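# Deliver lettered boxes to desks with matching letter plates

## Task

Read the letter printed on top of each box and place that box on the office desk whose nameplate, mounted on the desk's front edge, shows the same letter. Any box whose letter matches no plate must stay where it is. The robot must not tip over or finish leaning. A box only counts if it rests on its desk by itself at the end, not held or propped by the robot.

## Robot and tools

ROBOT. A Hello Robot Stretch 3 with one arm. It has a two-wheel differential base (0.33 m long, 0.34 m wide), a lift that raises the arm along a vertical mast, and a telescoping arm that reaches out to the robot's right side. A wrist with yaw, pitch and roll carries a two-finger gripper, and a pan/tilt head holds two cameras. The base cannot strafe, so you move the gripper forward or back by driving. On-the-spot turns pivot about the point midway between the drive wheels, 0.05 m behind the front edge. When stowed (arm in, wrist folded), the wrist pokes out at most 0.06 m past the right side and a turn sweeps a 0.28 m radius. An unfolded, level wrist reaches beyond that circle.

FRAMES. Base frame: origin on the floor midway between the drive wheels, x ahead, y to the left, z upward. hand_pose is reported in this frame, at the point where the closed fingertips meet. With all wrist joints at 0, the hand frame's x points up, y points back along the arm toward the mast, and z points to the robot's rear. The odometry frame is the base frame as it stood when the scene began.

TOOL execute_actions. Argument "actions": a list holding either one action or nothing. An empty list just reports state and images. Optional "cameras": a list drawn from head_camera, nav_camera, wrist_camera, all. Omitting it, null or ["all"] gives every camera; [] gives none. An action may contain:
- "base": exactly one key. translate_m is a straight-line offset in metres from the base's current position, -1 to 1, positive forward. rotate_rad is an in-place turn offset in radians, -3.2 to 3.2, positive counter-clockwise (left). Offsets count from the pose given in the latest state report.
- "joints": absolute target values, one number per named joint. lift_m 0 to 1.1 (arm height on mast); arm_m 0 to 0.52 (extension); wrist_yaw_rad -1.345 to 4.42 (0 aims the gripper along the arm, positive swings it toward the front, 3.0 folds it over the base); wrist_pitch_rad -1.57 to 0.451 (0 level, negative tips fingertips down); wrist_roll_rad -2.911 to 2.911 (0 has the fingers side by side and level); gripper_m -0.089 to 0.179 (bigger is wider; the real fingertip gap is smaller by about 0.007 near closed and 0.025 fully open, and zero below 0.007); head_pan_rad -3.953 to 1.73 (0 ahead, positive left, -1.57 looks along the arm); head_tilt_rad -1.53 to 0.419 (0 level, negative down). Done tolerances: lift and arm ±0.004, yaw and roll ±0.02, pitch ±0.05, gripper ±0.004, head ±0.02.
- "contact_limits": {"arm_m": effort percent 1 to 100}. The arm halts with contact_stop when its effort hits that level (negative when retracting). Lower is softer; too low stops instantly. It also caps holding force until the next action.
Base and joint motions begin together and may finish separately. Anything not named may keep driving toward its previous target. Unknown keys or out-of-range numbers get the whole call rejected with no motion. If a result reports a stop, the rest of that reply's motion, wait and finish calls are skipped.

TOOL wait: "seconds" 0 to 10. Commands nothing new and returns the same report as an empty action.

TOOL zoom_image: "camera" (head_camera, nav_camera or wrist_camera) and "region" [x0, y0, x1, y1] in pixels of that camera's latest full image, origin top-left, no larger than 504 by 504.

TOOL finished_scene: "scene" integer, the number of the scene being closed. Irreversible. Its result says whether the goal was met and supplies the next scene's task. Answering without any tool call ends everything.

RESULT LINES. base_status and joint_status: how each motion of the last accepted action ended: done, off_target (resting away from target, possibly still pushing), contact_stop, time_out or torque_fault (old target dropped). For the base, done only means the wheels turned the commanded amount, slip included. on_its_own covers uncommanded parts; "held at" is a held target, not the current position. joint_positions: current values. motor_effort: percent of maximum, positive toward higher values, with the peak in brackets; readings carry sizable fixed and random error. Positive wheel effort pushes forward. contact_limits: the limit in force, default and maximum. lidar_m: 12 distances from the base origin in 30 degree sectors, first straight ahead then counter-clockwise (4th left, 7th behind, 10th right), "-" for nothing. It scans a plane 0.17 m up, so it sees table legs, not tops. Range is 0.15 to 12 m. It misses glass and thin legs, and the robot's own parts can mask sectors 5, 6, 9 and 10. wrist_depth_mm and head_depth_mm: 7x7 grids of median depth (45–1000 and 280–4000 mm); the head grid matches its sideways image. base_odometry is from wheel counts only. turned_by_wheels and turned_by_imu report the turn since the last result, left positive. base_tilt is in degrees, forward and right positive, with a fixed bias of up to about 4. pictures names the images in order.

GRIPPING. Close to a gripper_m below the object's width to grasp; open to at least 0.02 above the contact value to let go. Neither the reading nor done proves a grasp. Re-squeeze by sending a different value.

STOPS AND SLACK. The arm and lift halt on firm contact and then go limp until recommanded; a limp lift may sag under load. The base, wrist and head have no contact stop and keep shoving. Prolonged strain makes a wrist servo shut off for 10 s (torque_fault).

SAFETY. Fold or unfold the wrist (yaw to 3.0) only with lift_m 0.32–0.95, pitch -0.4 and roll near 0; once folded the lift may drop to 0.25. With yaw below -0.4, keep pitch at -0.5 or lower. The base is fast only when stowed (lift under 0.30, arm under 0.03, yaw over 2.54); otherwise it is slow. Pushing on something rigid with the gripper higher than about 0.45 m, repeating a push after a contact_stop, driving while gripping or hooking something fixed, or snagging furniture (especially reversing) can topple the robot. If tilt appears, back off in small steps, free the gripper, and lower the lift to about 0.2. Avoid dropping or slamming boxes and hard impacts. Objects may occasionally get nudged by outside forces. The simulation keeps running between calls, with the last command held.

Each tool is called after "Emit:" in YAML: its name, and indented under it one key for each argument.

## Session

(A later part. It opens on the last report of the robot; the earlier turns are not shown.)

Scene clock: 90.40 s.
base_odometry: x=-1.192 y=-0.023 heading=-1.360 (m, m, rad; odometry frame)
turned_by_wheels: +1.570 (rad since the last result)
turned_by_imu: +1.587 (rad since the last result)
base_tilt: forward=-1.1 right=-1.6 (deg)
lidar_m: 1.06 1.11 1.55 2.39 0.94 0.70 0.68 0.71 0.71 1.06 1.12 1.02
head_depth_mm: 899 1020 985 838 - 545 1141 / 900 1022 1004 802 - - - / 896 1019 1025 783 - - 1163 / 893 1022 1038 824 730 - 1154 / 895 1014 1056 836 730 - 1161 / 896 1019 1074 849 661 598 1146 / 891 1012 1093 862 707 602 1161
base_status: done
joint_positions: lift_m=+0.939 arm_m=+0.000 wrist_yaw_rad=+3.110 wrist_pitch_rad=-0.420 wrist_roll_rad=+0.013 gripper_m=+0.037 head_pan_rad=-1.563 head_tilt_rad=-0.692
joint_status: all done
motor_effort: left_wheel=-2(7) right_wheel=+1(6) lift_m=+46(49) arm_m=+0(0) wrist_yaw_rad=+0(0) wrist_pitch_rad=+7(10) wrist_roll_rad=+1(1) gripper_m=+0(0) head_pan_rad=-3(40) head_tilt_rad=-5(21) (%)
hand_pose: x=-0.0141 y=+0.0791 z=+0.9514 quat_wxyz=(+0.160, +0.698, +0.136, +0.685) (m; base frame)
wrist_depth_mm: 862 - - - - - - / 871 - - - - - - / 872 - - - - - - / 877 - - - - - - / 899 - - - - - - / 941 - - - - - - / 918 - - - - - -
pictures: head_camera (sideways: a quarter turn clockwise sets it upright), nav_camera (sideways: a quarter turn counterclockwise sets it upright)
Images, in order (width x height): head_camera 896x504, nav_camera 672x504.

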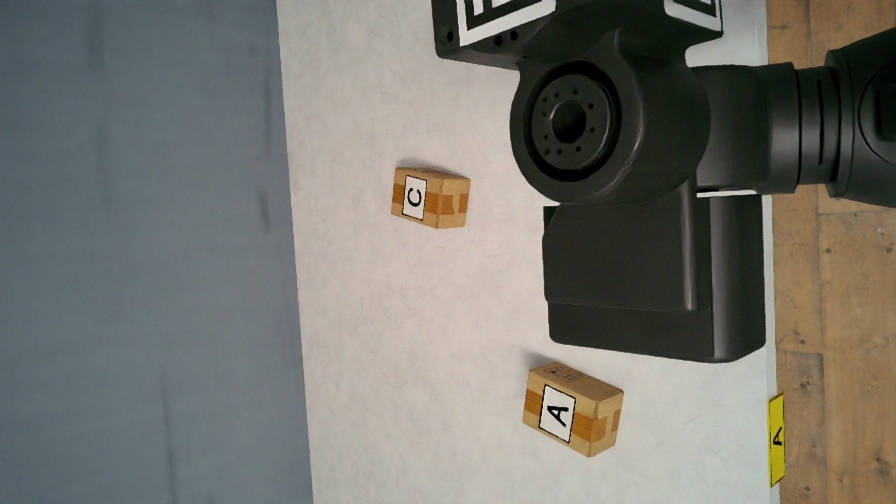

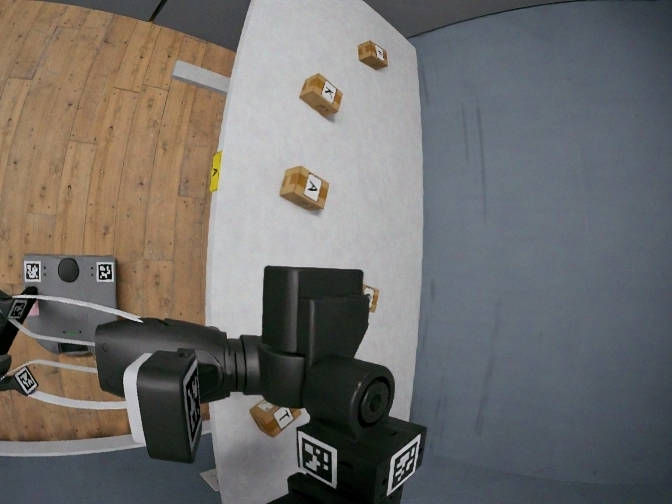

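Emit:
execute_actions:
  actions:
    - {"joints":{"wrist_yaw_rad":0,"gripper_m":0.15}}
  cameras: []

Emit:
execute_actions:
  actions:
    - {"joints":{"arm_m":0.12,"lift_m":0.84}}
  cameras: ["head_camera","wrist_camera"]

Scene clock: 95.67 s.
base_odometry: x=-1.192 y=-0.023 heading=-1.360 (m, m, rad; odometry frame)
turned_by_wheels: +0.000 (rad since the last result)
turned_by_imu: +0.001 (rad since the last result)
base_tilt: forward=-1.0 right=-1.6 (deg)
lidar_m: 1.06 1.11 1.55 2.39 0.93 0.70 0.68 0.71 0.71 1.06 1.11 1.02
head_depth_mm: 900 1025 984 840 - - 1089 / 898 1018 1003 848 - - 1091 / 897 1019 1017 838 - - 1118 / 899 1018 1039 840 677 584 1155 / 894 1016 1056 859 691 591 1163 / 894 1016 1075 849 661 597 1159 / 890 1018 1094 862 708 604 1157
base_status: not commanded
joint_positions: lift_m=+0.939 arm_m=+0.000 wrist_yaw_rad=+0.002 wrist_pitch_rad=-0.420 wrist_roll_rad=+0.013 gripper_m=+0.150 head_pan_rad=-1.563 head_tilt_rad=-0.692
joint_status: all done
motor_effort: left_wheel=-2(2) right_wheel=+1(1) lift_m=+46(46) arm_m=+0(0) wrist_yaw_rad=-3(1) wrist_pitch_rad=+7(7) wrist_roll_rad=+1(1) gripper_m=+1(99) head_pan_rad=-3(3) head_tilt_rad=-5(5) (%)
hand_pose: x=-0.0210 y=-0.3691 z=+0.9514 quat_wxyz=(+0.687, +0.148, -0.696, -0.148) (m; base frame)
wrist_depth_mm: 750 750 762 732 737 730 724 / 794 852 815 805 792 796 751 / 678 710 752 793 838 847 824 / 553 584 594 625 659 692 742 / 458 490 497 483 526 570 587 / - 404 421 431 454 - 474 / 309 352 367 377 385 386 414
pictures: none
No camera images: the call's "cameras" was empty. Leave "cameras" out to get every camera's image.

Scene clock: 97.80 s.
base_odometry: x=-1.192 y=-0.023 heading=-1.360 (m, m, rad; odometry frame)
turned_by_wheels: +0.000 (rad since the last result)
turned_by_imu: +0.000 (rad since the last result)
base_tilt: forward=-1.2 right=-1.4 (deg)
lidar_m: 1.06 1.11 1.55 2.39 0.94 0.70 0.68 0.71 0.71 1.06 1.11 1.02
head_depth_mm: 900 1020 983 845 - 567 1122 / 898 1018 1002 866 - 571 1130 / 898 1015 1024 829 - 570 1147 / 896 1015 1037 849 682 585 1149 / 894 1017 1054 837 691 591 1163 / 891 1016 1077 847 661 598 1151 / 892 1011 1095 863 706 602 1156
base_status: not commanded
joint_positions: lift_m=+0.841 arm_m=+0.120 wrist_yaw_rad=+0.001 wrist_pitch_rad=-0.420 wrist_roll_rad=+0.013 gripper_m=+0.150 head_pan_rad=-1.563 head_tilt_rad=-0.692
joint_status: all done
motor_effort: left_wheel=-2(1) right_wheel=+1(1) lift_m=+14(42) arm_m=+2(3) wrist_yaw_rad=-1(3) wrist_pitch_rad=+7(7) wrist_roll_rad=+1(1) gripper_m=+0(0) head_pan_rad=-3(3) head_tilt_rad=-5(5) (%)
hand_pose: x=-0.0213 y=-0.4889 z=+0.8530 quat_wxyz=(+0.687, +0.147, -0.696, -0.148) (m; base frame)
wrist_depth_mm: 660 644 643 629 629 625 610 / 657 688 672 703 684 674 670 / 489 517 538 569 603 652 708 / 402 422 424 421 472 487 508 / 333 347 353 318 382 411 403 / - 296 302 314 324 - 342 / 251 256 263 270 279 278 297
pictures: head_camera (sideways: a quarter turn clockwise sets it upright), wrist_camera
Images, in order (width x height): head_camera 896x504, wrist_camera 644x364.

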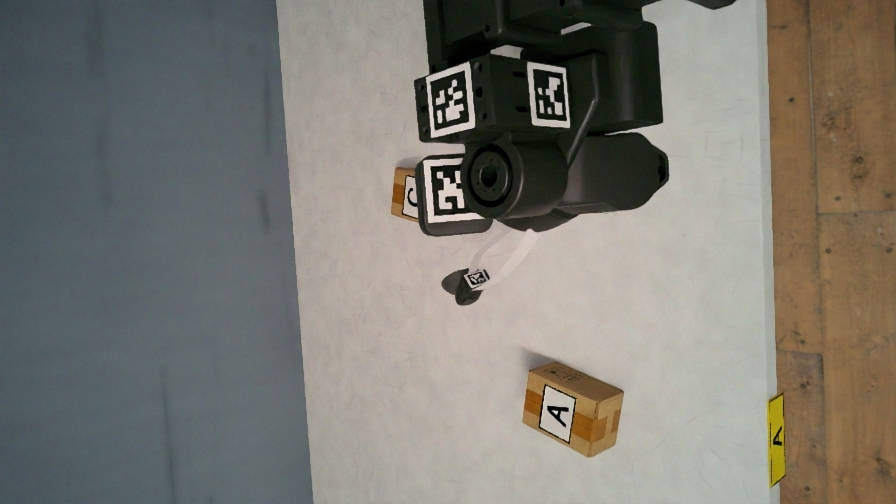

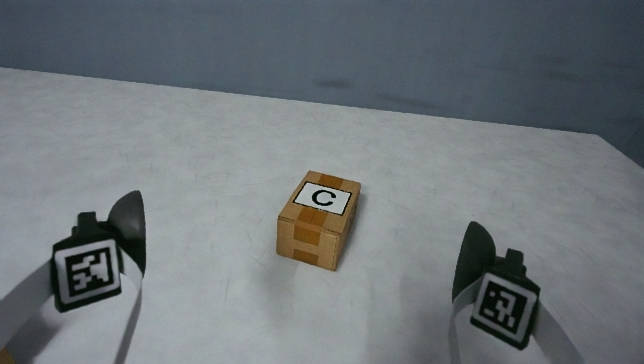

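Emit:
execute_actions:
  actions:
    - {"joints":{"arm_m":0.22,"lift_m":0.79}}
  cameras: ["head_camera","wrist_camera"]

Scene clock: 102.73 s.
base_odometry: x=-1.192 y=-0.023 heading=-1.360 (m, m, rad; odometry frame)
turned_by_wheels: +0.000 (rad since the last result)
turned_by_imu: +0.001 (rad since the last result)
base_tilt: forward=-1.1 right=-1.5 (deg)
lidar_m: 1.06 1.11 1.55 2.38 0.94 0.70 0.68 0.71 0.71 1.06 1.11 1.02
head_depth_mm: 898 1020 986 836 - 565 1121 / 899 1020 1009 - 646 574 1129 / 898 1018 1019 - 649 579 1142 / 898 1015 1037 821 685 584 1150 / 892 1020 1056 833 693 590 1163 / 894 1015 1076 848 661 597 1156 / 892 1014 1093 861 706 602 1159
base_status: not commanded
joint_positions: lift_m=+0.791 arm_m=+0.220 wrist_yaw_rad=+0.001 wrist_pitch_rad=-0.420 wrist_roll_rad=+0.013 gripper_m=+0.150 head_pan_rad=-1.563 head_tilt_rad=-0.692
joint_status: all done
motor_effort: left_wheel=-2(1) right_wheel=+1(1) lift_m=+14(9) arm_m=+2(3) wrist_yaw_rad=-1(1) wrist_pitch_rad=+7(7) wrist_roll_rad=+1(1) gripper_m=+0(0) head_pan_rad=-3(3) head_tilt_rad=-5(5) (%)
hand_pose: x=-0.0213 y=-0.5889 z=+0.8030 quat_wxyz=(+0.687, +0.147, -0.696, -0.148) (m; base frame)
wrist_depth_mm: 565 536 542 537 529 536 535 / 522 553 577 583 579 571 573 / 402 413 435 458 493 528 558 / 321 333 345 357 380 401 419 / 275 278 286 224 303 328 336 / - 235 239 199 260 - 278 / 201 208 211 214 223 223 240
pictures: head_camera (sideways: a quarter turn clockwise sets it upright), wrist_camera
Images, in order (width x height): head_camera 896x504, wrist_camera 644x364.

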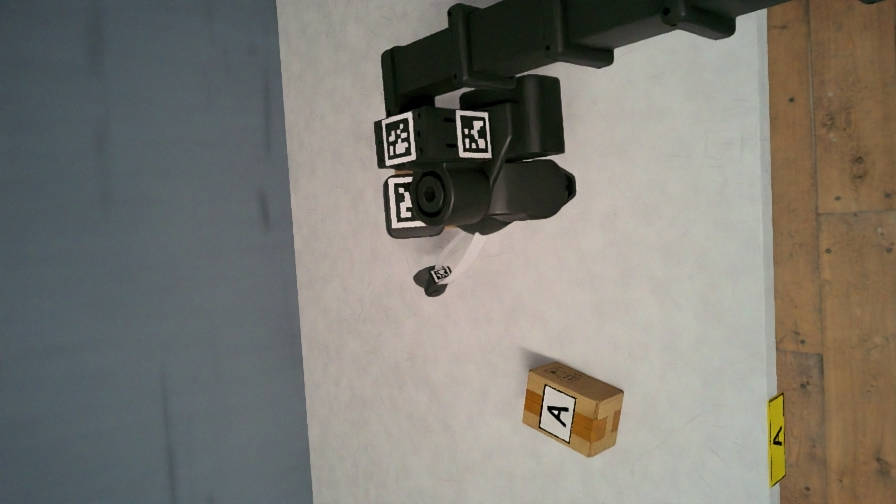

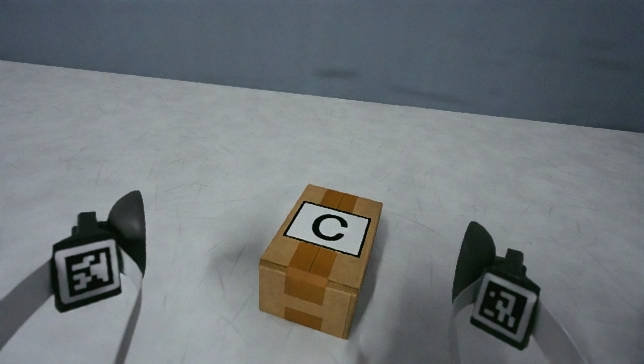

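Emit:
execute_actions:
  actions:
    - {"joints":{"arm_m":0.26,"lift_m":0.745}}
  cameras: ["nav_camera","wrist_camera"]

Scene clock: 106.53 s.
base_odometry: x=-1.192 y=-0.023 heading=-1.360 (m, m, rad; odometry frame)
turned_by_wheels: +0.000 (rad since the last result)
turned_by_imu: +0.001 (rad since the last result)
base_tilt: forward=-1.1 right=-1.5 (deg)
lidar_m: 1.06 1.11 1.55 2.38 0.94 0.70 0.68 0.71 0.71 1.06 1.11 1.02
head_depth_mm: 898 1019 984 813 - 564 1123 / 894 1021 1006 - 654 573 1131 / 895 1017 1018 - 659 579 1141 / 896 1018 1037 824 683 584 1153 / 896 1017 1056 838 692 591 1161 / 894 1012 1076 847 662 597 1154 / 893 1011 1096 862 707 603 1155
base_status: not commanded
joint_positions: lift_m=+0.746 arm_m=+0.260 wrist_yaw_rad=+0.001 wrist_pitch_rad=-0.420 wrist_roll_rad=+0.013 gripper_m=+0.150 head_pan_rad=-1.563 head_tilt_rad=-0.692
joint_status: all done
motor_effort: left_wheel=-2(2) right_wheel=+1(1) lift_m=+14(16) arm_m=+2(2) wrist_yaw_rad=-2(1) wrist_pitch_rad=+7(7) wrist_roll_rad=+1(1) gripper_m=+0(1) head_pan_rad=-3(3) head_tilt_rad=-5(5) (%)
hand_pose: x=-0.0213 y=-0.6289 z=+0.7580 quat_wxyz=(+0.687, +0.147, -0.696, -0.148) (m; base frame)
wrist_depth_mm: 521 510 522 508 488 504 494 / 404 431 464 506 528 521 528 / 310 323 339 361 382 402 435 / 248 262 269 195 293 308 321 / 212 218 220 157 232 256 258 / - 184 183 139 194 - 216 / 158 162 164 154 173 173 186
pictures: nav_camera (sideways: a quarter turn counterclockwise sets it upright), wrist_camera
Images, in order (width x height): nav_camera 672x504, wrist_camera 644x364.

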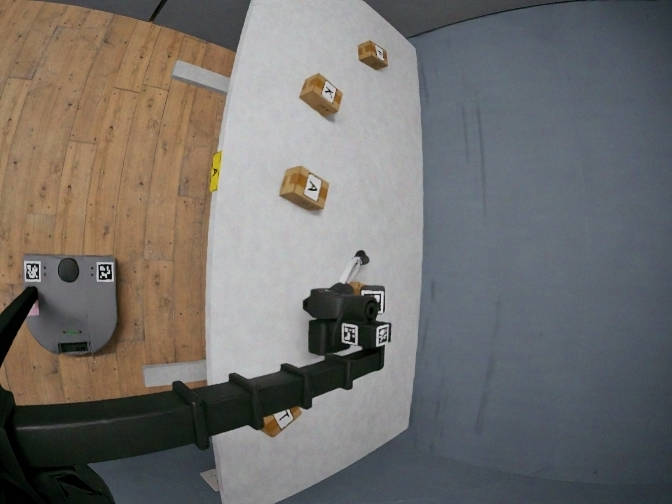

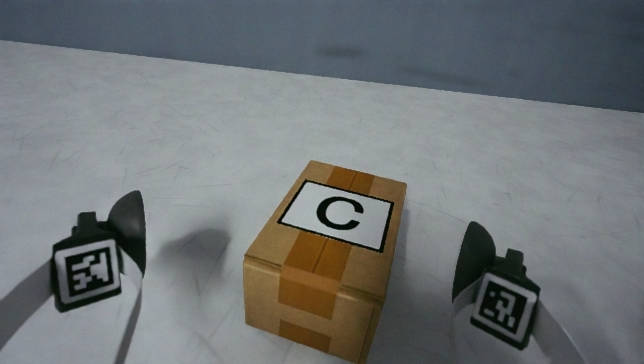

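Emit:
execute_actions:
  actions:
    - {"joints":{"arm_m":0.25,"lift_m":0.732}}
  cameras: []

Emit:
execute_actions:
  actions:
    - {"joints":{"gripper_m":0.03}}
  cameras: ["wrist_camera"]

Scene clock: 109.27 s.
base_odometry: x=-1.192 y=-0.023 heading=-1.360 (m, m, rad; odometry frame)
turned_by_wheels: +0.000 (rad since the last result)
turned_by_imu: +0.001 (rad since the last result)
base_tilt: forward=-1.1 right=-1.4 (deg)
lidar_m: 1.06 1.11 1.55 2.39 0.94 0.70 0.68 0.71 0.71 1.06 1.11 1.02
head_depth_mm: 899 1020 985 810 - - 1115 / 895 1020 1003 863 646 574 1130 / 897 1019 1023 841 646 580 1143 / 895 1017 1043 850 685 586 1154 / 895 1013 1056 835 692 591 1160 / 892 1018 1076 848 663 597 1152 / 892 1012 1089 858 708 604 1157
base_status: not commanded
joint_positions: lift_m=+0.733 arm_m=+0.250 wrist_yaw_rad=+0.001 wrist_pitch_rad=-0.420 wrist_roll_rad=+0.013 gripper_m=+0.150 head_pan_rad=-1.563 head_tilt_rad=-0.692
joint_status: all done
motor_effort: left_wheel=-2(1) right_wheel=+1(1) lift_m=+14(18) arm_m=-1(3) wrist_yaw_rad=+0(1) wrist_pitch_rad=+7(7) wrist_roll_rad=+1(1) gripper_m=+0(1) head_pan_rad=-3(3) head_tilt_rad=-5(5) (%)
hand_pose: x=-0.0213 y=-0.6194 z=+0.7450 quat_wxyz=(+0.687, +0.147, -0.696, -0.148) (m; base frame)
wrist_depth_mm: 519 521 529 513 516 506 499 / 372 395 429 462 497 551 535 / 284 293 310 331 352 373 401 / 229 238 245 169 250 282 299 / 196 200 196 142 212 234 238 / - 168 168 150 184 - 198 / 146 147 152 155 159 159 171
pictures: none
No camera images: the call's "cameras" was empty. Leave "cameras" out to get every camera's image.

Scene clock: 110.97 s.
base_odometry: x=-1.192 y=-0.023 heading=-1.360 (m, m, rad; odometry frame)
turned_by_wheels: +0.000 (rad since the last result)
turned_by_imu: +0.000 (rad since the last result)
base_tilt: forward=-1.1 right=-1.5 (deg)
lidar_m: 1.06 1.11 1.55 2.39 0.94 0.70 0.68 0.71 0.71 1.06 1.11 1.02
head_depth_mm: 899 1020 986 813 - - 1110 / 899 1017 1000 863 646 573 1134 / 897 1018 1020 838 646 579 1141 / 898 1016 1038 829 683 585 1151 / 893 1015 1057 837 693 590 1160 / 893 1010 1076 849 662 596 1150 / 895 1015 1094 859 709 603 1158
base_status: not commanded
joint_positions: lift_m=+0.733 arm_m=+0.250 wrist_yaw_rad=+0.001 wrist_pitch_rad=-0.420 wrist_roll_rad=+0.013 gripper_m=+0.031 head_pan_rad=-1.563 head_tilt_rad=-0.692
joint_status: all done
motor_effort: left_wheel=-2(2) right_wheel=+1(1) lift_m=+14(13) arm_m=-1(1) wrist_yaw_rad=-1(1) wrist_pitch_rad=+7(6) wrist_roll_rad=+1(1) gripper_m=-21(100) head_pan_rad=-3(3) head_tilt_rad=-5(5) (%)
hand_pose: x=-0.0214 y=-0.6194 z=+0.7450 quat_wxyz=(+0.687, +0.147, -0.696, -0.148) (m; base frame)
wrist_depth_mm: 510 529 517 508 507 510 496 / 375 395 428 457 492 528 537 / 286 296 310 330 354 368 398 / 229 238 247 166 258 286 302 / 191 200 145 140 221 229 239 / 165 167 164 147 - 192 199 / 147 148 152 154 158 167 170
pictures: wrist_camera
Images, in order (width x height): wrist_camera 644x364.

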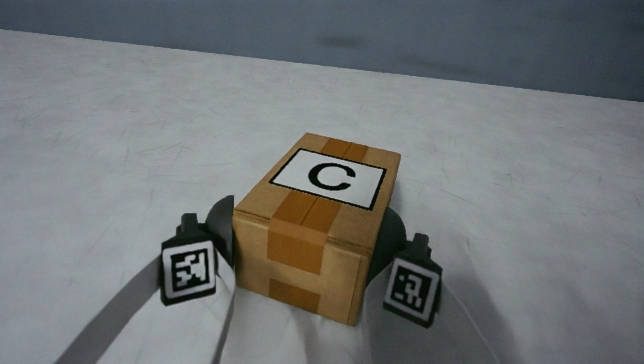

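Emit:
execute_actions:
  actions:
    - {"joints":{"gripper_m":0.0}}
  cameras: []

Emit:
execute_actions:
  actions:
    - {"joints":{"lift_m":0.86}}
  cameras: ["wrist_camera"]

Scene clock: 113.97 s.
base_odometry: x=-1.192 y=-0.023 heading=-1.360 (m, m, rad; odometry frame)
turned_by_wheels: +0.000 (rad since the last result)
turned_by_imu: +0.001 (rad since the last result)
base_tilt: forward=-1.2 right=-1.6 (deg)
lidar_m: 1.06 1.11 1.55 2.39 0.93 0.70 0.68 0.71 0.71 1.06 1.11 1.02
head_depth_mm: 899 1023 986 809 - - 1114 / 898 1017 1001 861 645 574 1135 / 899 1018 1018 860 647 580 1144 / 894 1019 1035 829 684 585 1147 / 895 1017 1056 835 693 592 1159 / 894 1017 1076 847 662 598 1157 / 893 1015 1096 861 706 602 1158
base_status: not commanded
joint_positions: lift_m=+0.733 arm_m=+0.250 wrist_yaw_rad=+0.001 wrist_pitch_rad=-0.420 wrist_roll_rad=+0.013 gripper_m=+0.002 head_pan_rad=-1.563 head_tilt_rad=-0.692
joint_status: all done
motor_effort: left_wheel=-2(2) right_wheel=+1(1) lift_m=+14(14) arm_m=-1(1) wrist_yaw_rad=-1(1) wrist_pitch_rad=+7(7) wrist_roll_rad=+1(1) gripper_m=-36(100) head_pan_rad=-3(3) head_tilt_rad=-5(5) (%)
hand_pose: x=-0.0214 y=-0.6194 z=+0.7450 quat_wxyz=(+0.687, +0.147, -0.696, -0.148) (m; base frame)
wrist_depth_mm: 514 518 510 515 508 511 495 / 373 397 422 459 503 522 535 / 282 295 311 331 353 372 398 / 228 236 244 167 262 284 296 / 194 199 143 140 223 227 237 / 164 168 162 147 - 191 199 / 148 147 152 154 158 166 169
pictures: none
No camera images: the call's "cameras" was empty. Leave "cameras" out to get every camera's image.

Scene clock: 115.97 s.
base_odometry: x=-1.192 y=-0.023 heading=-1.360 (m, m, rad; odometry frame)
turned_by_wheels: +0.000 (rad since the last result)
turned_by_imu: +0.000 (rad since the last result)
base_tilt: forward=-1.0 right=-1.6 (deg)
lidar_m: 1.06 1.11 1.55 2.39 0.94 0.70 0.68 0.71 0.71 1.06 1.11 1.02
head_depth_mm: 899 1020 1058 - 662 569 1123 / 897 1020 - 757 669 575 1132 / 897 1019 - 767 676 579 1137 / 897 1016 1074 805 684 586 1154 / 894 1017 1057 836 692 590 1164 / 894 1016 1075 848 662 597 1150 / 895 1012 1095 863 708 602 1162
base_status: not commanded
joint_positions: lift_m=+0.859 arm_m=+0.250 wrist_yaw_rad=+0.001 wrist_pitch_rad=-0.423 wrist_roll_rad=+0.013 gripper_m=+0.013 head_pan_rad=-1.563 head_tilt_rad=-0.692
joint_status: all done
on_its_own: gripper_m is held at +0.011, not at your +0.000, by its stall guard, which is still easing
motor_effort: left_wheel=-2(2) right_wheel=+1(1) lift_m=+47(49) arm_m=-1(2) wrist_yaw_rad=-1(1) wrist_pitch_rad=+8(8) wrist_roll_rad=+1(1) gripper_m=-21(36) head_pan_rad=-3(3) head_tilt_rad=-5(5) (%)
hand_pose: x=-0.0214 y=-0.6190 z=+0.8708 quat_wxyz=(+0.687, +0.148, -0.695, -0.149) (m; base frame)
wrist_depth_mm: 532 538 527 513 508 513 503 / 563 563 573 553 557 545 537 / 511 540 598 584 592 587 597 / 430 440 459 167 476 526 549 / 355 374 144 139 415 426 438 / 304 311 231 148 - 353 359 / 273 275 283 286 290 310 313
pictures: wrist_camera
Images, in order (width x height): wrist_camera 644x364.

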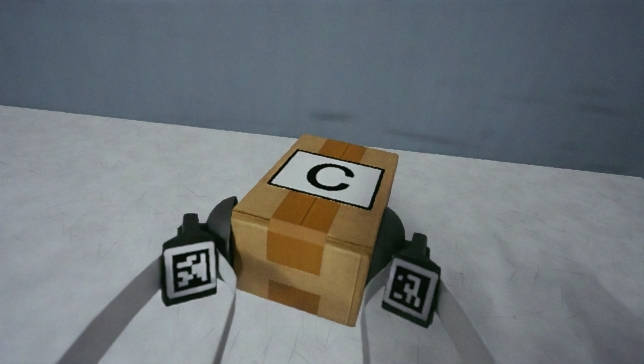

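Emit:
execute_actions:
  actions:
    - {"joints":{"arm_m":0,"wrist_yaw_rad":2.75,"gripper_m":0.02}}
  cameras: []

Emit:
execute_actions:
  actions:
    - {"base":{"rotate_rad":1.5},"joints":{"lift_m":0.29,"head_pan_rad":0}}
  cameras: ["wrist_camera"]

Emit:
execute_actions:
  actions:
    - {"base":{"translate_m":1.0}}
  cameras: []

Emit:
execute_actions:
  actions:
    - {"base":{"translate_m":1.0}}
  cameras: []

Scene clock: 122.27 s.
base_odometry: x=-1.192 y=-0.023 heading=-1.360 (m, m, rad; odometry frame)
turned_by_wheels: +0.000 (rad since the last result)
turned_by_imu: +0.001 (rad since the last result)
base_tilt: forward=-1.0 right=-1.5 (deg)
lidar_m: 1.06 1.11 1.55 2.39 0.94 0.69 0.68 0.71 0.71 1.06 1.11 1.02
head_depth_mm: 899 1021 985 792 676 - 1093 / 900 1018 1004 802 669 - 1097 / 899 1021 1020 815 678 - - / 897 1017 1038 826 693 - 1135 / 897 1020 1055 838 691 602 1164 / 894 1015 1073 851 662 596 1151 / 895 1014 1098 861 710 602 1160
base_status: not commanded
joint_positions: lift_m=+0.859 arm_m=+0.000 wrist_yaw_rad=+2.748 wrist_pitch_rad=-0.423 wrist_roll_rad=+0.013 gripper_m=+0.025 head_pan_rad=-1.563 head_tilt_rad=-0.692
joint_status: gripper_m off_target (ended at +0.025, target +0.020); the others done
motor_effort: left_wheel=-2(1) right_wheel=+1(1) lift_m=+47(47) arm_m=-2(2) wrist_yaw_rad=+2(4) wrist_pitch_rad=+8(8) wrist_roll_rad=+1(1) gripper_m=-24(40) head_pan_rad=-3(3) head_tilt_rad=-5(5) (%)
hand_pose: x=+0.0646 y=+0.0615 z=+0.8708 quat_wxyz=(+0.281, +0.711, +0.009, +0.645) (m; base frame)
wrist_depth_mm: - - - - - - 870 / - - - - - - 943 / - - - - - - 933 / - - - 167 - - 929 / - - 145 141 - - 962 / - - - 148 - - 966 / - - - - - - -
pictures: none
No camera images: the call's "cameras" was empty. Leave "cameras" out to get every camera's image.

Scene clock: 128.27 s.
base_odometry: x=-1.192 y=-0.023 heading=+0.140 (m, m, rad; odometry frame)
turned_by_wheels: +1.500 (rad since the last result)
turned_by_imu: +1.517 (rad since the last result)
base_tilt: forward=-1.2 right=-1.6 (deg)
lidar_m: 2.69 1.00 0.71 0.68 0.70 0.71 1.06 1.09 1.02 1.06 1.09 1.45
head_depth_mm: 2401 2684 2242 1790 1483 1278 1123 / 2372 2643 2246 1798 1510 1290 1136 / 2329 2626 2283 1827 1519 1310 1140 / 2306 2634 2333 1864 1546 1321 1149 / 2294 2583 2371 1878 1561 1330 1164 / 2267 2581 2421 1917 1584 1340 1169 / 2260 2418 2204 1884 1593 1356 1185
base_status: done
joint_positions: lift_m=+0.291 arm_m=+0.000 wrist_yaw_rad=+2.748 wrist_pitch_rad=-0.423 wrist_roll_rad=+0.013 gripper_m=+0.025 head_pan_rad=-0.007 head_tilt_rad=-0.692
joint_status: all done
motor_effort: left_wheel=-2(7) right_wheel=+1(4) lift_m=+14(44) arm_m=-1(2) wrist_yaw_rad=+2(3) wrist_pitch_rad=+8(8) wrist_roll_rad=+1(1) gripper_m=-24(24) head_pan_rad=+3(36) head_tilt_rad=-5(5) (%)
hand_pose: x=+0.0646 y=+0.0614 z=+0.3023 quat_wxyz=(+0.281, +0.711, +0.009, +0.645) (m; base frame)
wrist_depth_mm: 560 600 671 745 845 923 - / 588 635 711 773 874 - - / 634 675 745 832 973 - - / 667 682 709 167 764 803 866 / - 570 145 140 639 655 694 / - 503 161 148 - 557 578 / - - 447 441 449 486 487
pictures: wrist_camera
Images, in order (width x height): wrist_camera 644x364.

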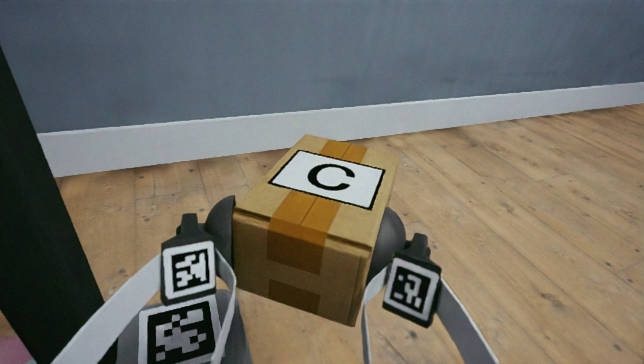

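Scene clock: 133.37 s.
base_odometry: x=-0.201 y=+0.116 heading=+0.140 (m, m, rad; odometry frame)
turned_by_wheels: +0.000 (rad since the last result)
turned_by_imu: +0.007 (rad since the last result)
base_tilt: forward=-1.1 right=-1.6 (deg)
lidar_m: 1.69 1.04 0.74 0.71 0.73 0.98 1.66 1.50 1.08 1.03 1.06 1.75
head_depth_mm: 1496 1699 1956 1785 1495 1283 1122 / 1464 1659 1924 1811 1506 1291 1132 / 1449 1649 1896 1822 1520 1304 1137 / 1446 1636 1872 1857 1539 1312 1156 / 1430 1611 1853 1879 1558 1330 1165 / 1418 1604 1862 1894 1580 1342 1172 / 1412 1614 1851 1920 1588 1353 1184
base_status: done
joint_positions: lift_m=+0.291 arm_m=+0.000 wrist_yaw_rad=+2.748 wrist_pitch_rad=-0.423 wrist_roll_rad=+0.013 gripper_m=+0.025 head_pan_rad=-0.007 head_tilt_rad=-0.692
joint_status: not commanded
motor_effort: left_wheel=-2(7) right_wheel=+1(6) lift_m=+16(14) arm_m=-1(0) wrist_yaw_rad=+2(3) wrist_pitch_rad=+8(8) wrist_roll_rad=+1(1) gripper_m=-24(24) head_pan_rad=+4(4) head_tilt_rad=-5(5) (%)
hand_pose: x=+0.0645 y=+0.0615 z=+0.3023 quat_wxyz=(+0.281, +0.711, +0.009, +0.645) (m; base frame)
wrist_depth_mm: 590 615 677 773 852 999 - / 611 671 729 816 930 - - / 653 713 774 866 957 - - / 665 673 691 167 762 797 865 / - 588 146 140 637 674 685 / - 502 161 148 - 549 577 / - - 444 450 452 477 484
pictures: none
No camera images: the call's "cameras" was empty. Leave "cameras" out to get every camera's image.

Scene clock: 138.47 s.
base_odometry: x=+0.789 y=+0.256 heading=+0.140 (m, m, rad; odometry frame)
turned_by_wheels: +0.000 (rad since the last result)
turned_by_imu: +0.007 (rad since the last result)
base_tilt: forward=-1.1 right=-1.5 (deg)
lidar_m: 0.69 0.71 0.77 0.74 0.76 1.02 2.64 1.46 1.05 1.03 1.03 0.72
head_depth_mm: 577 657 761 909 1128 1278 1124 / 571 649 753 897 1104 1271 1130 / 567 643 748 886 1086 1279 1142 / 563 638 737 875 1068 1278 1150 / 558 634 731 866 1058 1280 1160 / 555 628 722 856 1044 1271 1173 / 551 624 717 846 1021 1292 1180
base_status: done
joint_positions: lift_m=+0.291 arm_m=+0.000 wrist_yaw_rad=+2.749 wrist_pitch_rad=-0.423 wrist_roll_rad=+0.013 gripper_m=+0.025 head_pan_rad=-0.007 head_tilt_rad=-0.692
joint_status: not commanded
motor_effort: left_wheel=-3(9) right_wheel=+1(6) lift_m=+15(15) arm_m=-1(1) wrist_yaw_rad=+2(2) wrist_pitch_rad=+7(8) wrist_roll_rad=+1(1) gripper_m=-24(24) head_pan_rad=+3(3) head_tilt_rad=-4(5) (%)
hand_pose: x=+0.0645 y=+0.0615 z=+0.3023 quat_wxyz=(+0.281, +0.711, +0.009, +0.645) (m; base frame)
wrist_depth_mm: 609 646 698 805 865 733 570 / 645 707 763 873 937 732 583 / 693 749 797 887 933 777 590 / 680 673 703 167 728 737 614 / - 568 145 140 639 649 616 / - 498 160 146 - 554 567 / - - 438 444 456 481 492
pictures: none
No camera images: the call's "cameras" was empty. Leave "cameras" out to get every camera's image.

Emit:
execute_actions:
  actions:
    - {"base":{"rotate_rad":-1.40}}
  cameras: []

Emit:
execute_actions:
  actions:
    - {"base":{"translate_m":1.0}}
  cameras: []

Emit:
execute_actions:
  actions:
    - {"base":{"translate_m":1.0}}
  cameras: []

Emit:
execute_actions:
  actions:
    - {"base":{"rotate_rad":-1.65}}
  cameras: []

Emit:
execute_actions:
  actions:
    - {"base":{"translate_m":1.0}}
  cameras: []

Emit:
execute_actions:
  actions:
    - {"base":{"translate_m":1.0}}

Scene clock: 146.47 s.
base_odometry: x=+0.789 y=+0.256 heading=-1.260 (m, m, rad; odometry frame)
turned_by_wheels: -1.400 (rad since the last result)
turned_by_imu: -1.408 (rad since the last result)
base_tilt: forward=-1.0 right=-1.5 (deg)
lidar_m: 1.79 0.89 0.69 0.69 0.75 0.74 0.74 0.81 1.24 2.54 1.25 1.04
head_depth_mm: 2877 1294 1284 1337 1452 1285 1125 / 3412 3027 2239 1798 1506 1293 1130 / 3378 3063 2276 1832 1525 1305 1142 / 3165 3085 2341 1863 1544 1322 1150 / 2931 2878 2376 1878 1556 1325 1162 / 1993 2018 2012 1860 1579 1342 1171 / 1523 1515 1525 1532 1505 1353 1181
base_status: done
joint_positions: lift_m=+0.291 arm_m=+0.000 wrist_yaw_rad=+2.749 wrist_pitch_rad=-0.423 wrist_roll_rad=+0.013 gripper_m=+0.025 head_pan_rad=-0.007 head_tilt_rad=-0.692
joint_status: not commanded
motor_effort: left_wheel=+2(10) right_wheel=-2(6) lift_m=+15(14) arm_m=-1(1) wrist_yaw_rad=+2(2) wrist_pitch_rad=+8(8) wrist_roll_rad=+1(1) gripper_m=-24(24) head_pan_rad=+3(3) head_tilt_rad=-4(5) (%)
hand_pose: x=+0.0645 y=+0.0615 z=+0.3023 quat_wxyz=(+0.281, +0.711, +0.009, +0.645) (m; base frame)
wrist_depth_mm: 585 624 648 717 721 786 846 / 630 662 711 740 811 878 901 / 688 718 757 810 897 958 - / 667 676 709 167 749 780 847 / - 577 145 140 647 658 687 / - 499 162 147 - 545 565 / - - 446 442 465 479 483
pictures: none
No camera images: the call's "cameras" was empty. Leave "cameras" out to get every camera's image.

Scene clock: 151.57 s.
base_odometry: x=+1.095 y=-0.697 heading=-1.260 (m, m, rad; odometry frame)
turned_by_wheels: +0.000 (rad since the last result)
turned_by_imu: +0.008 (rad since the last result)
base_tilt: forward=-1.1 right=-1.5 (deg)
lidar_m: 1.40 0.70 0.56 0.56 0.61 0.91 1.72 1.89 2.93 0.41 0.45 2.46
head_depth_mm: 2541 2748 2206 1782 1493 1280 1120 / 2521 2774 2257 1810 1507 1298 1129 / 2599 2786 2278 1823 1521 1300 1142 / 2625 2357 2326 1863 1536 1323 1152 / 2227 2259 2210 1874 1555 1333 1161 / 1505 1555 1564 1569 1498 1337 1168 / 1167 1155 1192 1194 1194 1205 1136
base_status: done
joint_positions: lift_m=+0.291 arm_m=+0.000 wrist_yaw_rad=+2.749 wrist_pitch_rad=-0.423 wrist_roll_rad=+0.013 gripper_m=+0.025 head_pan_rad=-0.007 head_tilt_rad=-0.692
joint_status: not commanded
motor_effort: left_wheel=+2(8) right_wheel=-2(4) lift_m=+15(15) arm_m=-1(1) wrist_yaw_rad=+2(1) wrist_pitch_rad=+8(8) wrist_roll_rad=+1(1) gripper_m=-24(24) head_pan_rad=+3(3) head_tilt_rad=-4(5) (%)
hand_pose: x=+0.0644 y=+0.0615 z=+0.3023 quat_wxyz=(+0.281, +0.711, +0.009, +0.645) (m; base frame)
wrist_depth_mm: 489 515 554 574 599 628 684 / 518 545 601 630 660 687 755 / 578 599 623 662 732 790 835 / 602 644 669 167 740 802 854 / - 572 146 140 649 651 679 / - 497 162 147 - 555 570 / - - 438 437 459 481 492
pictures: none
No camera images: the call's "cameras" was empty. Leave "cameras" out to get every camera's image.

Scene clock: 156.67 s.
base_odometry: x=+1.400 y=-1.649 heading=-1.260 (m, m, rad; odometry frame)
turned_by_wheels: +0.000 (rad since the last result)
turned_by_imu: +0.008 (rad since the last result)
base_tilt: forward=-1.1 right=-1.4 (deg)
lidar_m: 0.99 0.50 0.41 0.40 0.44 0.69 2.72 0.77 1.54 2.94 2.26 1.63
head_depth_mm: 1657 1892 2022 1735 1492 1283 1127 / 1739 1951 2158 1799 1507 1290 1133 / 1732 1953 1592 1737 1523 1307 1136 / 1764 1974 1616 1754 1540 1318 1151 / 1576 1586 1597 1604 1482 1331 1161 / 1096 1104 1107 1109 1119 1128 1098 / 841 811 816 852 857 862 863
base_status: done
joint_positions: lift_m=+0.291 arm_m=+0.000 wrist_yaw_rad=+2.749 wrist_pitch_rad=-0.423 wrist_roll_rad=+0.013 gripper_m=+0.025 head_pan_rad=-0.007 head_tilt_rad=-0.692
joint_status: not commanded
motor_effort: left_wheel=+0(8) right_wheel=-1(3) lift_m=+15(15) arm_m=-1(1) wrist_yaw_rad=+2(1) wrist_pitch_rad=+8(8) wrist_roll_rad=+1(1) gripper_m=-24(24) head_pan_rad=+4(3) head_tilt_rad=-4(5) (%)
hand_pose: x=+0.0644 y=+0.0615 z=+0.3023 quat_wxyz=(+0.281, +0.711, +0.009, +0.645) (m; base frame)
wrist_depth_mm: 368 386 403 421 455 478 515 / 390 410 428 465 489 530 571 / 422 446 464 491 540 594 622 / 463 487 504 168 587 655 695 / - 524 144 140 632 639 682 / - 498 162 147 - 549 571 / - - 443 451 457 484 499
pictures: none
No camera images: the call's "cameras" was empty. Leave "cameras" out to get every camera's image.

Scene clock: 159.13 s.
base_odometry: x=+1.400 y=-1.649 heading=-2.910 (m, m, rad; odometry frame)
turned_by_wheels: -1.650 (rad since the last result)
turned_by_imu: -1.659 (rad since the last result)
base_tilt: forward=-1.1 right=-1.6 (deg)
lidar_m: 3.12 2.27 1.56 1.22 0.53 0.41 0.40 0.43 0.62 2.14 0.77 1.52
head_depth_mm: 2059 2265 2140 1747 1484 1284 1120 / 2818 2959 2238 1812 1506 1294 1135 / 2669 2920 2280 1835 1521 1305 1138 / 2737 3104 2324 1855 1540 1321 1147 / 2734 3112 2360 1880 1560 1328 1158 / 2759 3118 2418 1906 1579 1338 1173 / 2775 3133 2440 1915 1601 1353 1186
base_status: done
joint_positions: lift_m=+0.291 arm_m=+0.000 wrist_yaw_rad=+2.749 wrist_pitch_rad=-0.423 wrist_roll_rad=+0.013 gripper_m=+0.025 head_pan_rad=-0.007 head_tilt_rad=-0.692
joint_status: not commanded
motor_effort: left_wheel=+2(11) right_wheel=-3(7) lift_m=+15(15) arm_m=-1(2) wrist_yaw_rad=+1(2) wrist_pitch_rad=+8(8) wrist_roll_rad=+1(1) gripper_m=-24(24) head_pan_rad=+4(3) head_tilt_rad=-4(5) (%)
hand_pose: x=+0.0644 y=+0.0615 z=+0.3023 quat_wxyz=(+0.281, +0.711, +0.009, +0.645) (m; base frame)
wrist_depth_mm: - - - - - - - / - - - - - - - / 811 864 880 930 - - - / 650 677 703 168 742 812 898 / - 581 146 140 622 661 683 / - 501 161 148 - 561 564 / - - 449 446 459 479 491
pictures: none
No camera images: the call's "cameras" was empty. Leave "cameras" out to get every camera's image.

Scene clock: 164.23 s.
base_odometry: x=+0.427 y=-1.878 heading=-2.910 (m, m, rad; odometry frame)
turned_by_wheels: +0.000 (rad since the last result)
turned_by_imu: +0.008 (rad since the last result)
base_tilt: forward=-1.0 right=-1.6 (deg)
lidar_m: 1.96 2.15 1.64 1.34 1.63 1.43 1.40 1.49 0.73 1.06 0.75 1.51
head_depth_mm: 1979 2275 2167 1785 1489 1286 1123 / 1910 2249 2120 1817 1503 1290 1137 / 1918 2287 2294 1823 1522 1309 1143 / 1959 2288 2314 1852 1541 1318 1152 / 1958 2323 2380 1885 1557 1333 1161 / 1985 2298 2400 1913 1571 1344 1173 / 2021 1789 2348 1910 1594 1357 1178
base_status: done
joint_positions: lift_m=+0.291 arm_m=+0.000 wrist_yaw_rad=+2.749 wrist_pitch_rad=-0.423 wrist_roll_rad=+0.013 gripper_m=+0.025 head_pan_rad=-0.007 head_tilt_rad=-0.693
joint_status: not commanded
motor_effort: left_wheel=+2(10) right_wheel=-1(4) lift_m=+15(15) arm_m=-1(1) wrist_yaw_rad=+1(2) wrist_pitch_rad=+8(8) wrist_roll_rad=+1(1) gripper_m=-24(24) head_pan_rad=+4(3) head_tilt_rad=-5(5) (%)
hand_pose: x=+0.0644 y=+0.0615 z=+0.3023 quat_wxyz=(+0.281, +0.711, +0.009, +0.645) (m; base frame)
wrist_depth_mm: - - - - - - - / - - - - - - - / 831 819 883 965 - - - / 672 686 704 166 741 805 853 / - 575 145 140 640 650 688 / - 503 161 148 - 557 558 / - - 440 440 456 483 483
pictures: none
No camera images: the call's "cameras" was empty. Leave "cameras" out to get every camera's image.

Scene clock: 169.33 s.
base_odometry: x=-0.546 y=-2.108 heading=-2.910 (m, m, rad; odometry frame)
turned_by_wheels: +0.000 (rad since the last result)
turned_by_imu: +0.008 (rad since the last result)
base_tilt: forward=-1.0 right=-1.6 (deg)
lidar_m: 1.37 1.26 1.92 1.48 2.01 2.32 2.40 1.50 0.83 1.11 0.80 1.01
head_depth_mm: 1153 1249 988 839 1430 1277 1122 / 1153 1259 1002 825 1510 1297 1135 / 1160 1275 1020 835 1525 1306 1142 / 1165 1274 1035 849 1540 1314 1150 / 1166 1298 1055 859 1557 1332 1160 / 1171 1309 1073 873 1571 1348 1171 / 1181 1317 1095 886 1590 1363 1183
base_status: done
joint_positions: lift_m=+0.291 arm_m=+0.000 wrist_yaw_rad=+2.749 wrist_pitch_rad=-0.423 wrist_roll_rad=+0.013 gripper_m=+0.025 head_pan_rad=-0.007 head_tilt_rad=-0.693
joint_status: not commanded
motor_effort: left_wheel=+1(10) right_wheel=-1(2) lift_m=+15(15) arm_m=-1(1) wrist_yaw_rad=+1(2) wrist_pitch_rad=+8(8) wrist_roll_rad=+1(1) gripper_m=-24(24) head_pan_rad=+3(4) head_tilt_rad=-4(4) (%)
hand_pose: x=+0.0644 y=+0.0615 z=+0.3023 quat_wxyz=(+0.281, +0.711, +0.009, +0.645) (m; base frame)
wrist_depth_mm: - - - - - - - / - - - - - - - / 826 851 902 934 - - - / 656 672 696 167 737 811 849 / - 564 145 139 640 667 659 / - 496 160 148 - 560 569 / - - 450 447 458 478 478
pictures: head_camera (sideways: a quarter turn clockwise sets it upright), nav_camera (sideways: a quarter turn counterclockwise sets it upright), wrist_camera
Images, in order (width x height): head_camera 896x504, nav_camera 672x504, wrist_camera 644x364.

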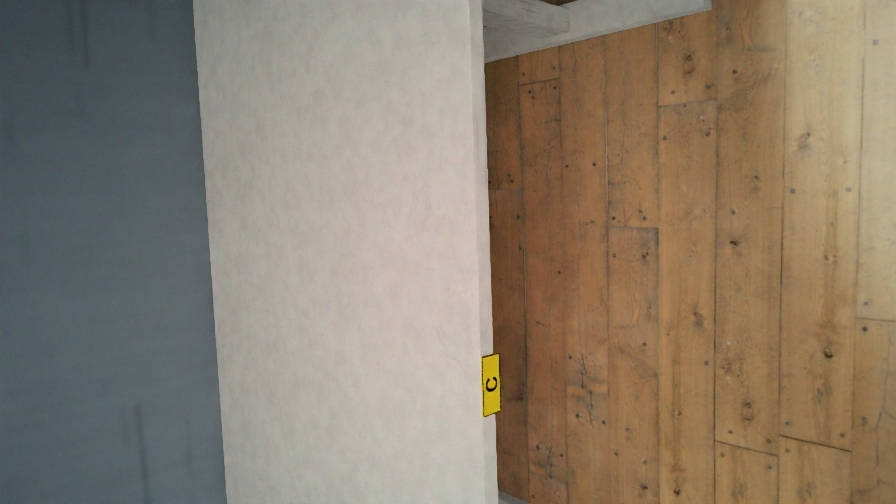

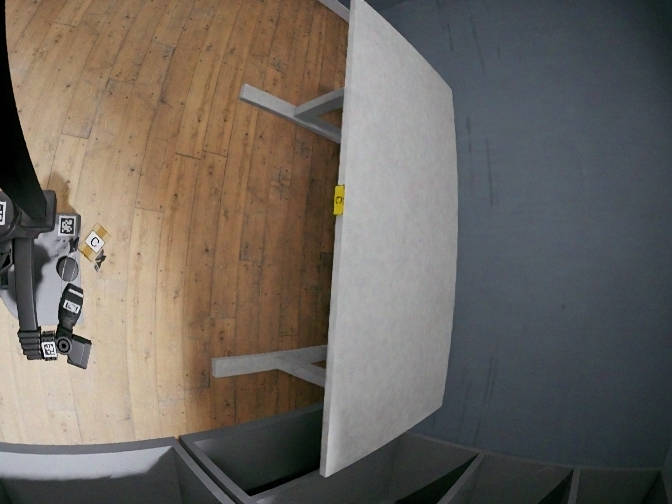

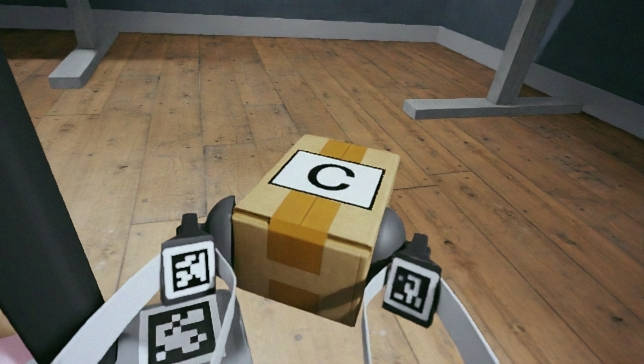

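Emit:
execute_actions:
  actions:
    - {"base":{"rotate_rad":1.48},"joints":{"lift_m":0.5,"head_pan_rad":-1.57}}
  cameras: []

Emit:
execute_actions:
  actions:
    - {"joints":{"lift_m":0.78,"wrist_yaw_rad":0}}
  cameras: []

Emit:
execute_actions:
  actions:
    - {"joints":{"arm_m":0.48}}
  cameras: []

Emit:
execute_actions:
  actions:
    - {"joints":{"lift_m":0.74}}
  cameras: ["head_camera","wrist_camera"]

Scene clock: 176.10 s.
base_odometry: x=-0.546 y=-2.108 heading=-1.430 (m, m, rad; odometry frame)
turned_by_wheels: +1.480 (rad since the last result)
turned_by_imu: +1.497 (rad since the last result)
base_tilt: forward=-1.2 right=-1.6 (deg)
lidar_m: 1.48 1.49 2.14 2.40 1.62 0.84 1.15 0.80 1.01 1.37 1.26 1.95
head_depth_mm: 1179 1267 984 839 1446 1277 1127 / 1178 1274 1004 851 1512 1288 1135 / 1175 1278 1022 862 1526 1309 1161 / 1168 1276 1033 850 1534 1311 1155 / 1161 1300 1056 858 1563 1331 1159 / 1163 1290 1076 851 1577 1347 1170 / 1154 1298 1092 858 1592 1356 1181
base_status: done
joint_positions: lift_m=+0.499 arm_m=+0.000 wrist_yaw_rad=+2.749 wrist_pitch_rad=-0.423 wrist_roll_rad=+0.013 gripper_m=+0.025 head_pan_rad=-1.563 head_tilt_rad=-0.693
joint_status: all done
motor_effort: left_wheel=-1(8) right_wheel=+1(5) lift_m=+46(50) arm_m=-1(1) wrist_yaw_rad=+1(1) wrist_pitch_rad=+8(9) wrist_roll_rad=+1(1) gripper_m=-24(24) head_pan_rad=-2(37) head_tilt_rad=-5(4) (%)
hand_pose: x=+0.0644 y=+0.0614 z=+0.5107 quat_wxyz=(+0.281, +0.711, +0.009, +0.645) (m; base frame)
wrist_depth_mm: - - - - - - - / - - - - - - - / - - - - - - - / - - - 168 - - - / - 855 145 140 928 969 - / - 751 694 148 - 806 847 / - 640 656 638 704 722 727
pictures: none
No camera images: the call's "cameras" was empty. Leave "cameras" out to get every camera's image.

Scene clock: 179.47 s.
base_odometry: x=-0.546 y=-2.108 heading=-1.430 (m, m, rad; odometry frame)
turned_by_wheels: +0.000 (rad since the last result)
turned_by_imu: +0.001 (rad since the last result)
base_tilt: forward=-1.1 right=-1.5 (deg)
lidar_m: 1.48 1.49 2.14 2.40 1.62 0.83 1.15 0.80 1.01 1.37 1.27 1.95
head_depth_mm: 1180 1263 982 840 1452 1315 - / 1178 1268 1004 852 1537 1335 - / 1168 1280 1016 859 570 - 1130 / 1171 1276 1035 850 1574 1320 1146 / 1165 1295 1057 863 1562 1330 1164 / 1159 1290 1069 852 1569 1343 1173 / 1161 1291 1092 859 1598 1360 1181
base_status: not commanded
joint_positions: lift_m=+0.779 arm_m=+0.000 wrist_yaw_rad=+0.002 wrist_pitch_rad=-0.423 wrist_roll_rad=+0.013 gripper_m=+0.025 head_pan_rad=-1.563 head_tilt_rad=-0.693
joint_status: all done
motor_effort: left_wheel=-2(2) right_wheel=+1(2) lift_m=+46(52) arm_m=-1(1) wrist_yaw_rad=-2(4) wrist_pitch_rad=+8(8) wrist_roll_rad=+1(1) gripper_m=-24(24) head_pan_rad=-3(3) head_tilt_rad=-5(4) (%)
hand_pose: x=-0.0210 y=-0.3689 z=+0.7907 quat_wxyz=(+0.687, +0.149, -0.695, -0.149) (m; base frame)
wrist_depth_mm: 719 768 863 982 - - 930 / 485 518 559 593 667 713 - / 393 395 411 429 457 493 521 / - - - 168 405 416 422 / - - 145 140 939 - - / - - - 148 - - - / 876 900 950 962 974 - 950
pictures: none
No camera images: the call's "cameras" was empty. Leave "cameras" out to get every camera's image.

Scene clock: 184.17 s.
base_odometry: x=-0.546 y=-2.108 heading=-1.430 (m, m, rad; odometry frame)
turned_by_wheels: +0.000 (rad since the last result)
turned_by_imu: +0.001 (rad since the last result)
base_tilt: forward=-1.1 right=-1.4 (deg)
lidar_m: 1.48 1.49 2.14 2.40 1.62 0.83 1.15 0.80 1.01 1.37 1.26 1.96
head_depth_mm: 1176 1262 986 834 - 1259 1121 / 1176 1275 1070 877 1513 1296 1131 / 1166 1289 - 858 1519 1310 1138 / 1172 1274 1003 849 1537 1313 1157 / 1163 1290 1054 862 1566 1329 1156 / 1160 1293 1073 852 1572 1340 1172 / 1158 1293 1092 860 1591 1359 1179
base_status: not commanded
joint_positions: lift_m=+0.779 arm_m=+0.480 wrist_yaw_rad=+0.001 wrist_pitch_rad=-0.423 wrist_roll_rad=+0.013 gripper_m=+0.025 head_pan_rad=-1.563 head_tilt_rad=-0.693
joint_status: all done
motor_effort: left_wheel=-2(1) right_wheel=+1(1) lift_m=+46(47) arm_m=+1(1) wrist_yaw_rad=-1(3) wrist_pitch_rad=+8(8) wrist_roll_rad=+1(1) gripper_m=-24(24) head_pan_rad=-3(3) head_tilt_rad=-4(5) (%)
hand_pose: x=-0.0214 y=-0.8484 z=+0.7907 quat_wxyz=(+0.687, +0.148, -0.695, -0.150) (m; base frame)
wrist_depth_mm: 586 595 588 585 595 583 576 / 484 502 547 579 607 619 624 / 369 385 407 429 454 474 507 / 300 307 319 167 338 367 390 / 249 259 145 140 288 301 309 / 216 219 212 148 - 253 258 / 192 192 198 201 204 216 221
pictures: none
No camera images: the call's "cameras" was empty. Leave "cameras" out to get every camera's image.

Scene clock: 185.33 s.
base_odometry: x=-0.546 y=-2.108 heading=-1.430 (m, m, rad; odometry frame)
turned_by_wheels: +0.000 (rad since the last result)
turned_by_imu: +0.000 (rad since the last result)
base_tilt: forward=-1.2 right=-1.5 (deg)
lidar_m: 1.48 1.49 2.14 2.40 1.63 0.83 1.15 0.79 1.01 1.37 1.26 1.96
head_depth_mm: 1184 1265 988 839 - 1255 1123 / 1171 1273 1038 857 1490 1285 1130 / 1171 1287 - 859 1518 1310 1143 / 1168 1280 1046 850 1546 1312 1151 / 1160 1295 1057 862 1560 1330 1161 / 1158 1290 1076 853 1580 1341 1174 / 1155 1293 1092 863 1600 1356 1181
base_status: not commanded
joint_positions: lift_m=+0.741 arm_m=+0.480 wrist_yaw_rad=+0.001 wrist_pitch_rad=-0.423 wrist_roll_rad=+0.013 gripper_m=+0.025 head_pan_rad=-1.563 head_tilt_rad=-0.693
joint_status: all done
motor_effort: left_wheel=-2(1) right_wheel=+1(1) lift_m=+15(42) arm_m=+2(2) wrist_yaw_rad=-1(2) wrist_pitch_rad=+8(8) wrist_roll_rad=+1(1) gripper_m=-24(24) head_pan_rad=-3(3) head_tilt_rad=-5(5) (%)
hand_pose: x=-0.0214 y=-0.8484 z=+0.7522 quat_wxyz=(+0.687, +0.148, -0.695, -0.150) (m; base frame)
wrist_depth_mm: 551 576 579 586 580 597 580 / 385 412 439 467 513 563 611 / 298 308 327 345 367 384 413 / 237 246 253 167 270 294 310 / 199 206 146 140 231 239 247 / 172 174 169 147 - 199 207 / 154 153 159 160 165 174 176
pictures: head_camera (sideways: a quarter turn clockwise sets it upright), wrist_camera
Images, in order (width x height): head_camera 896x504, wrist_camera 644x364.

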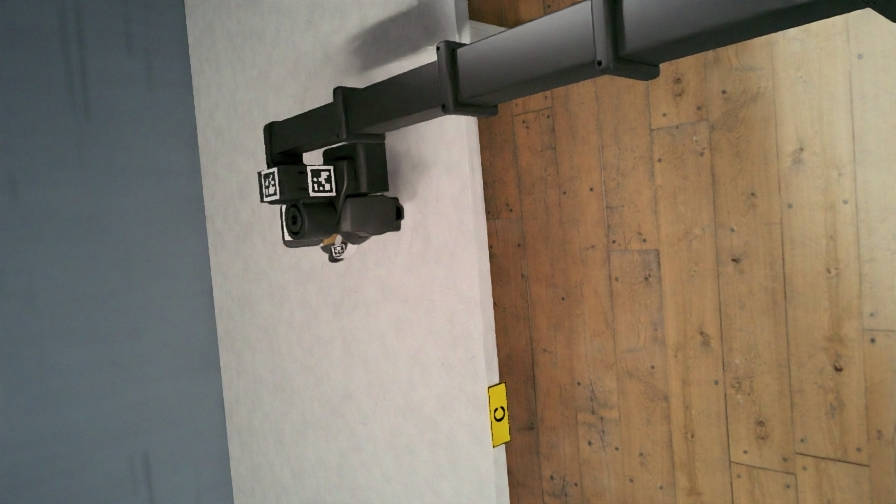

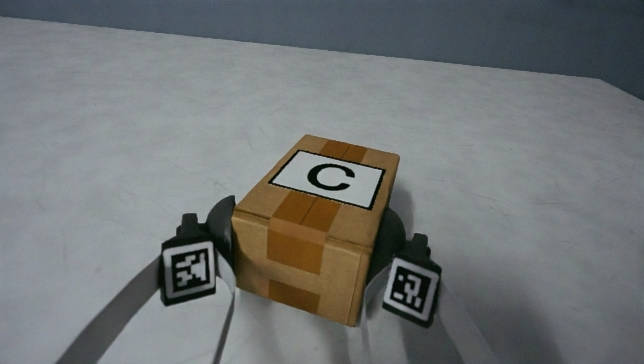

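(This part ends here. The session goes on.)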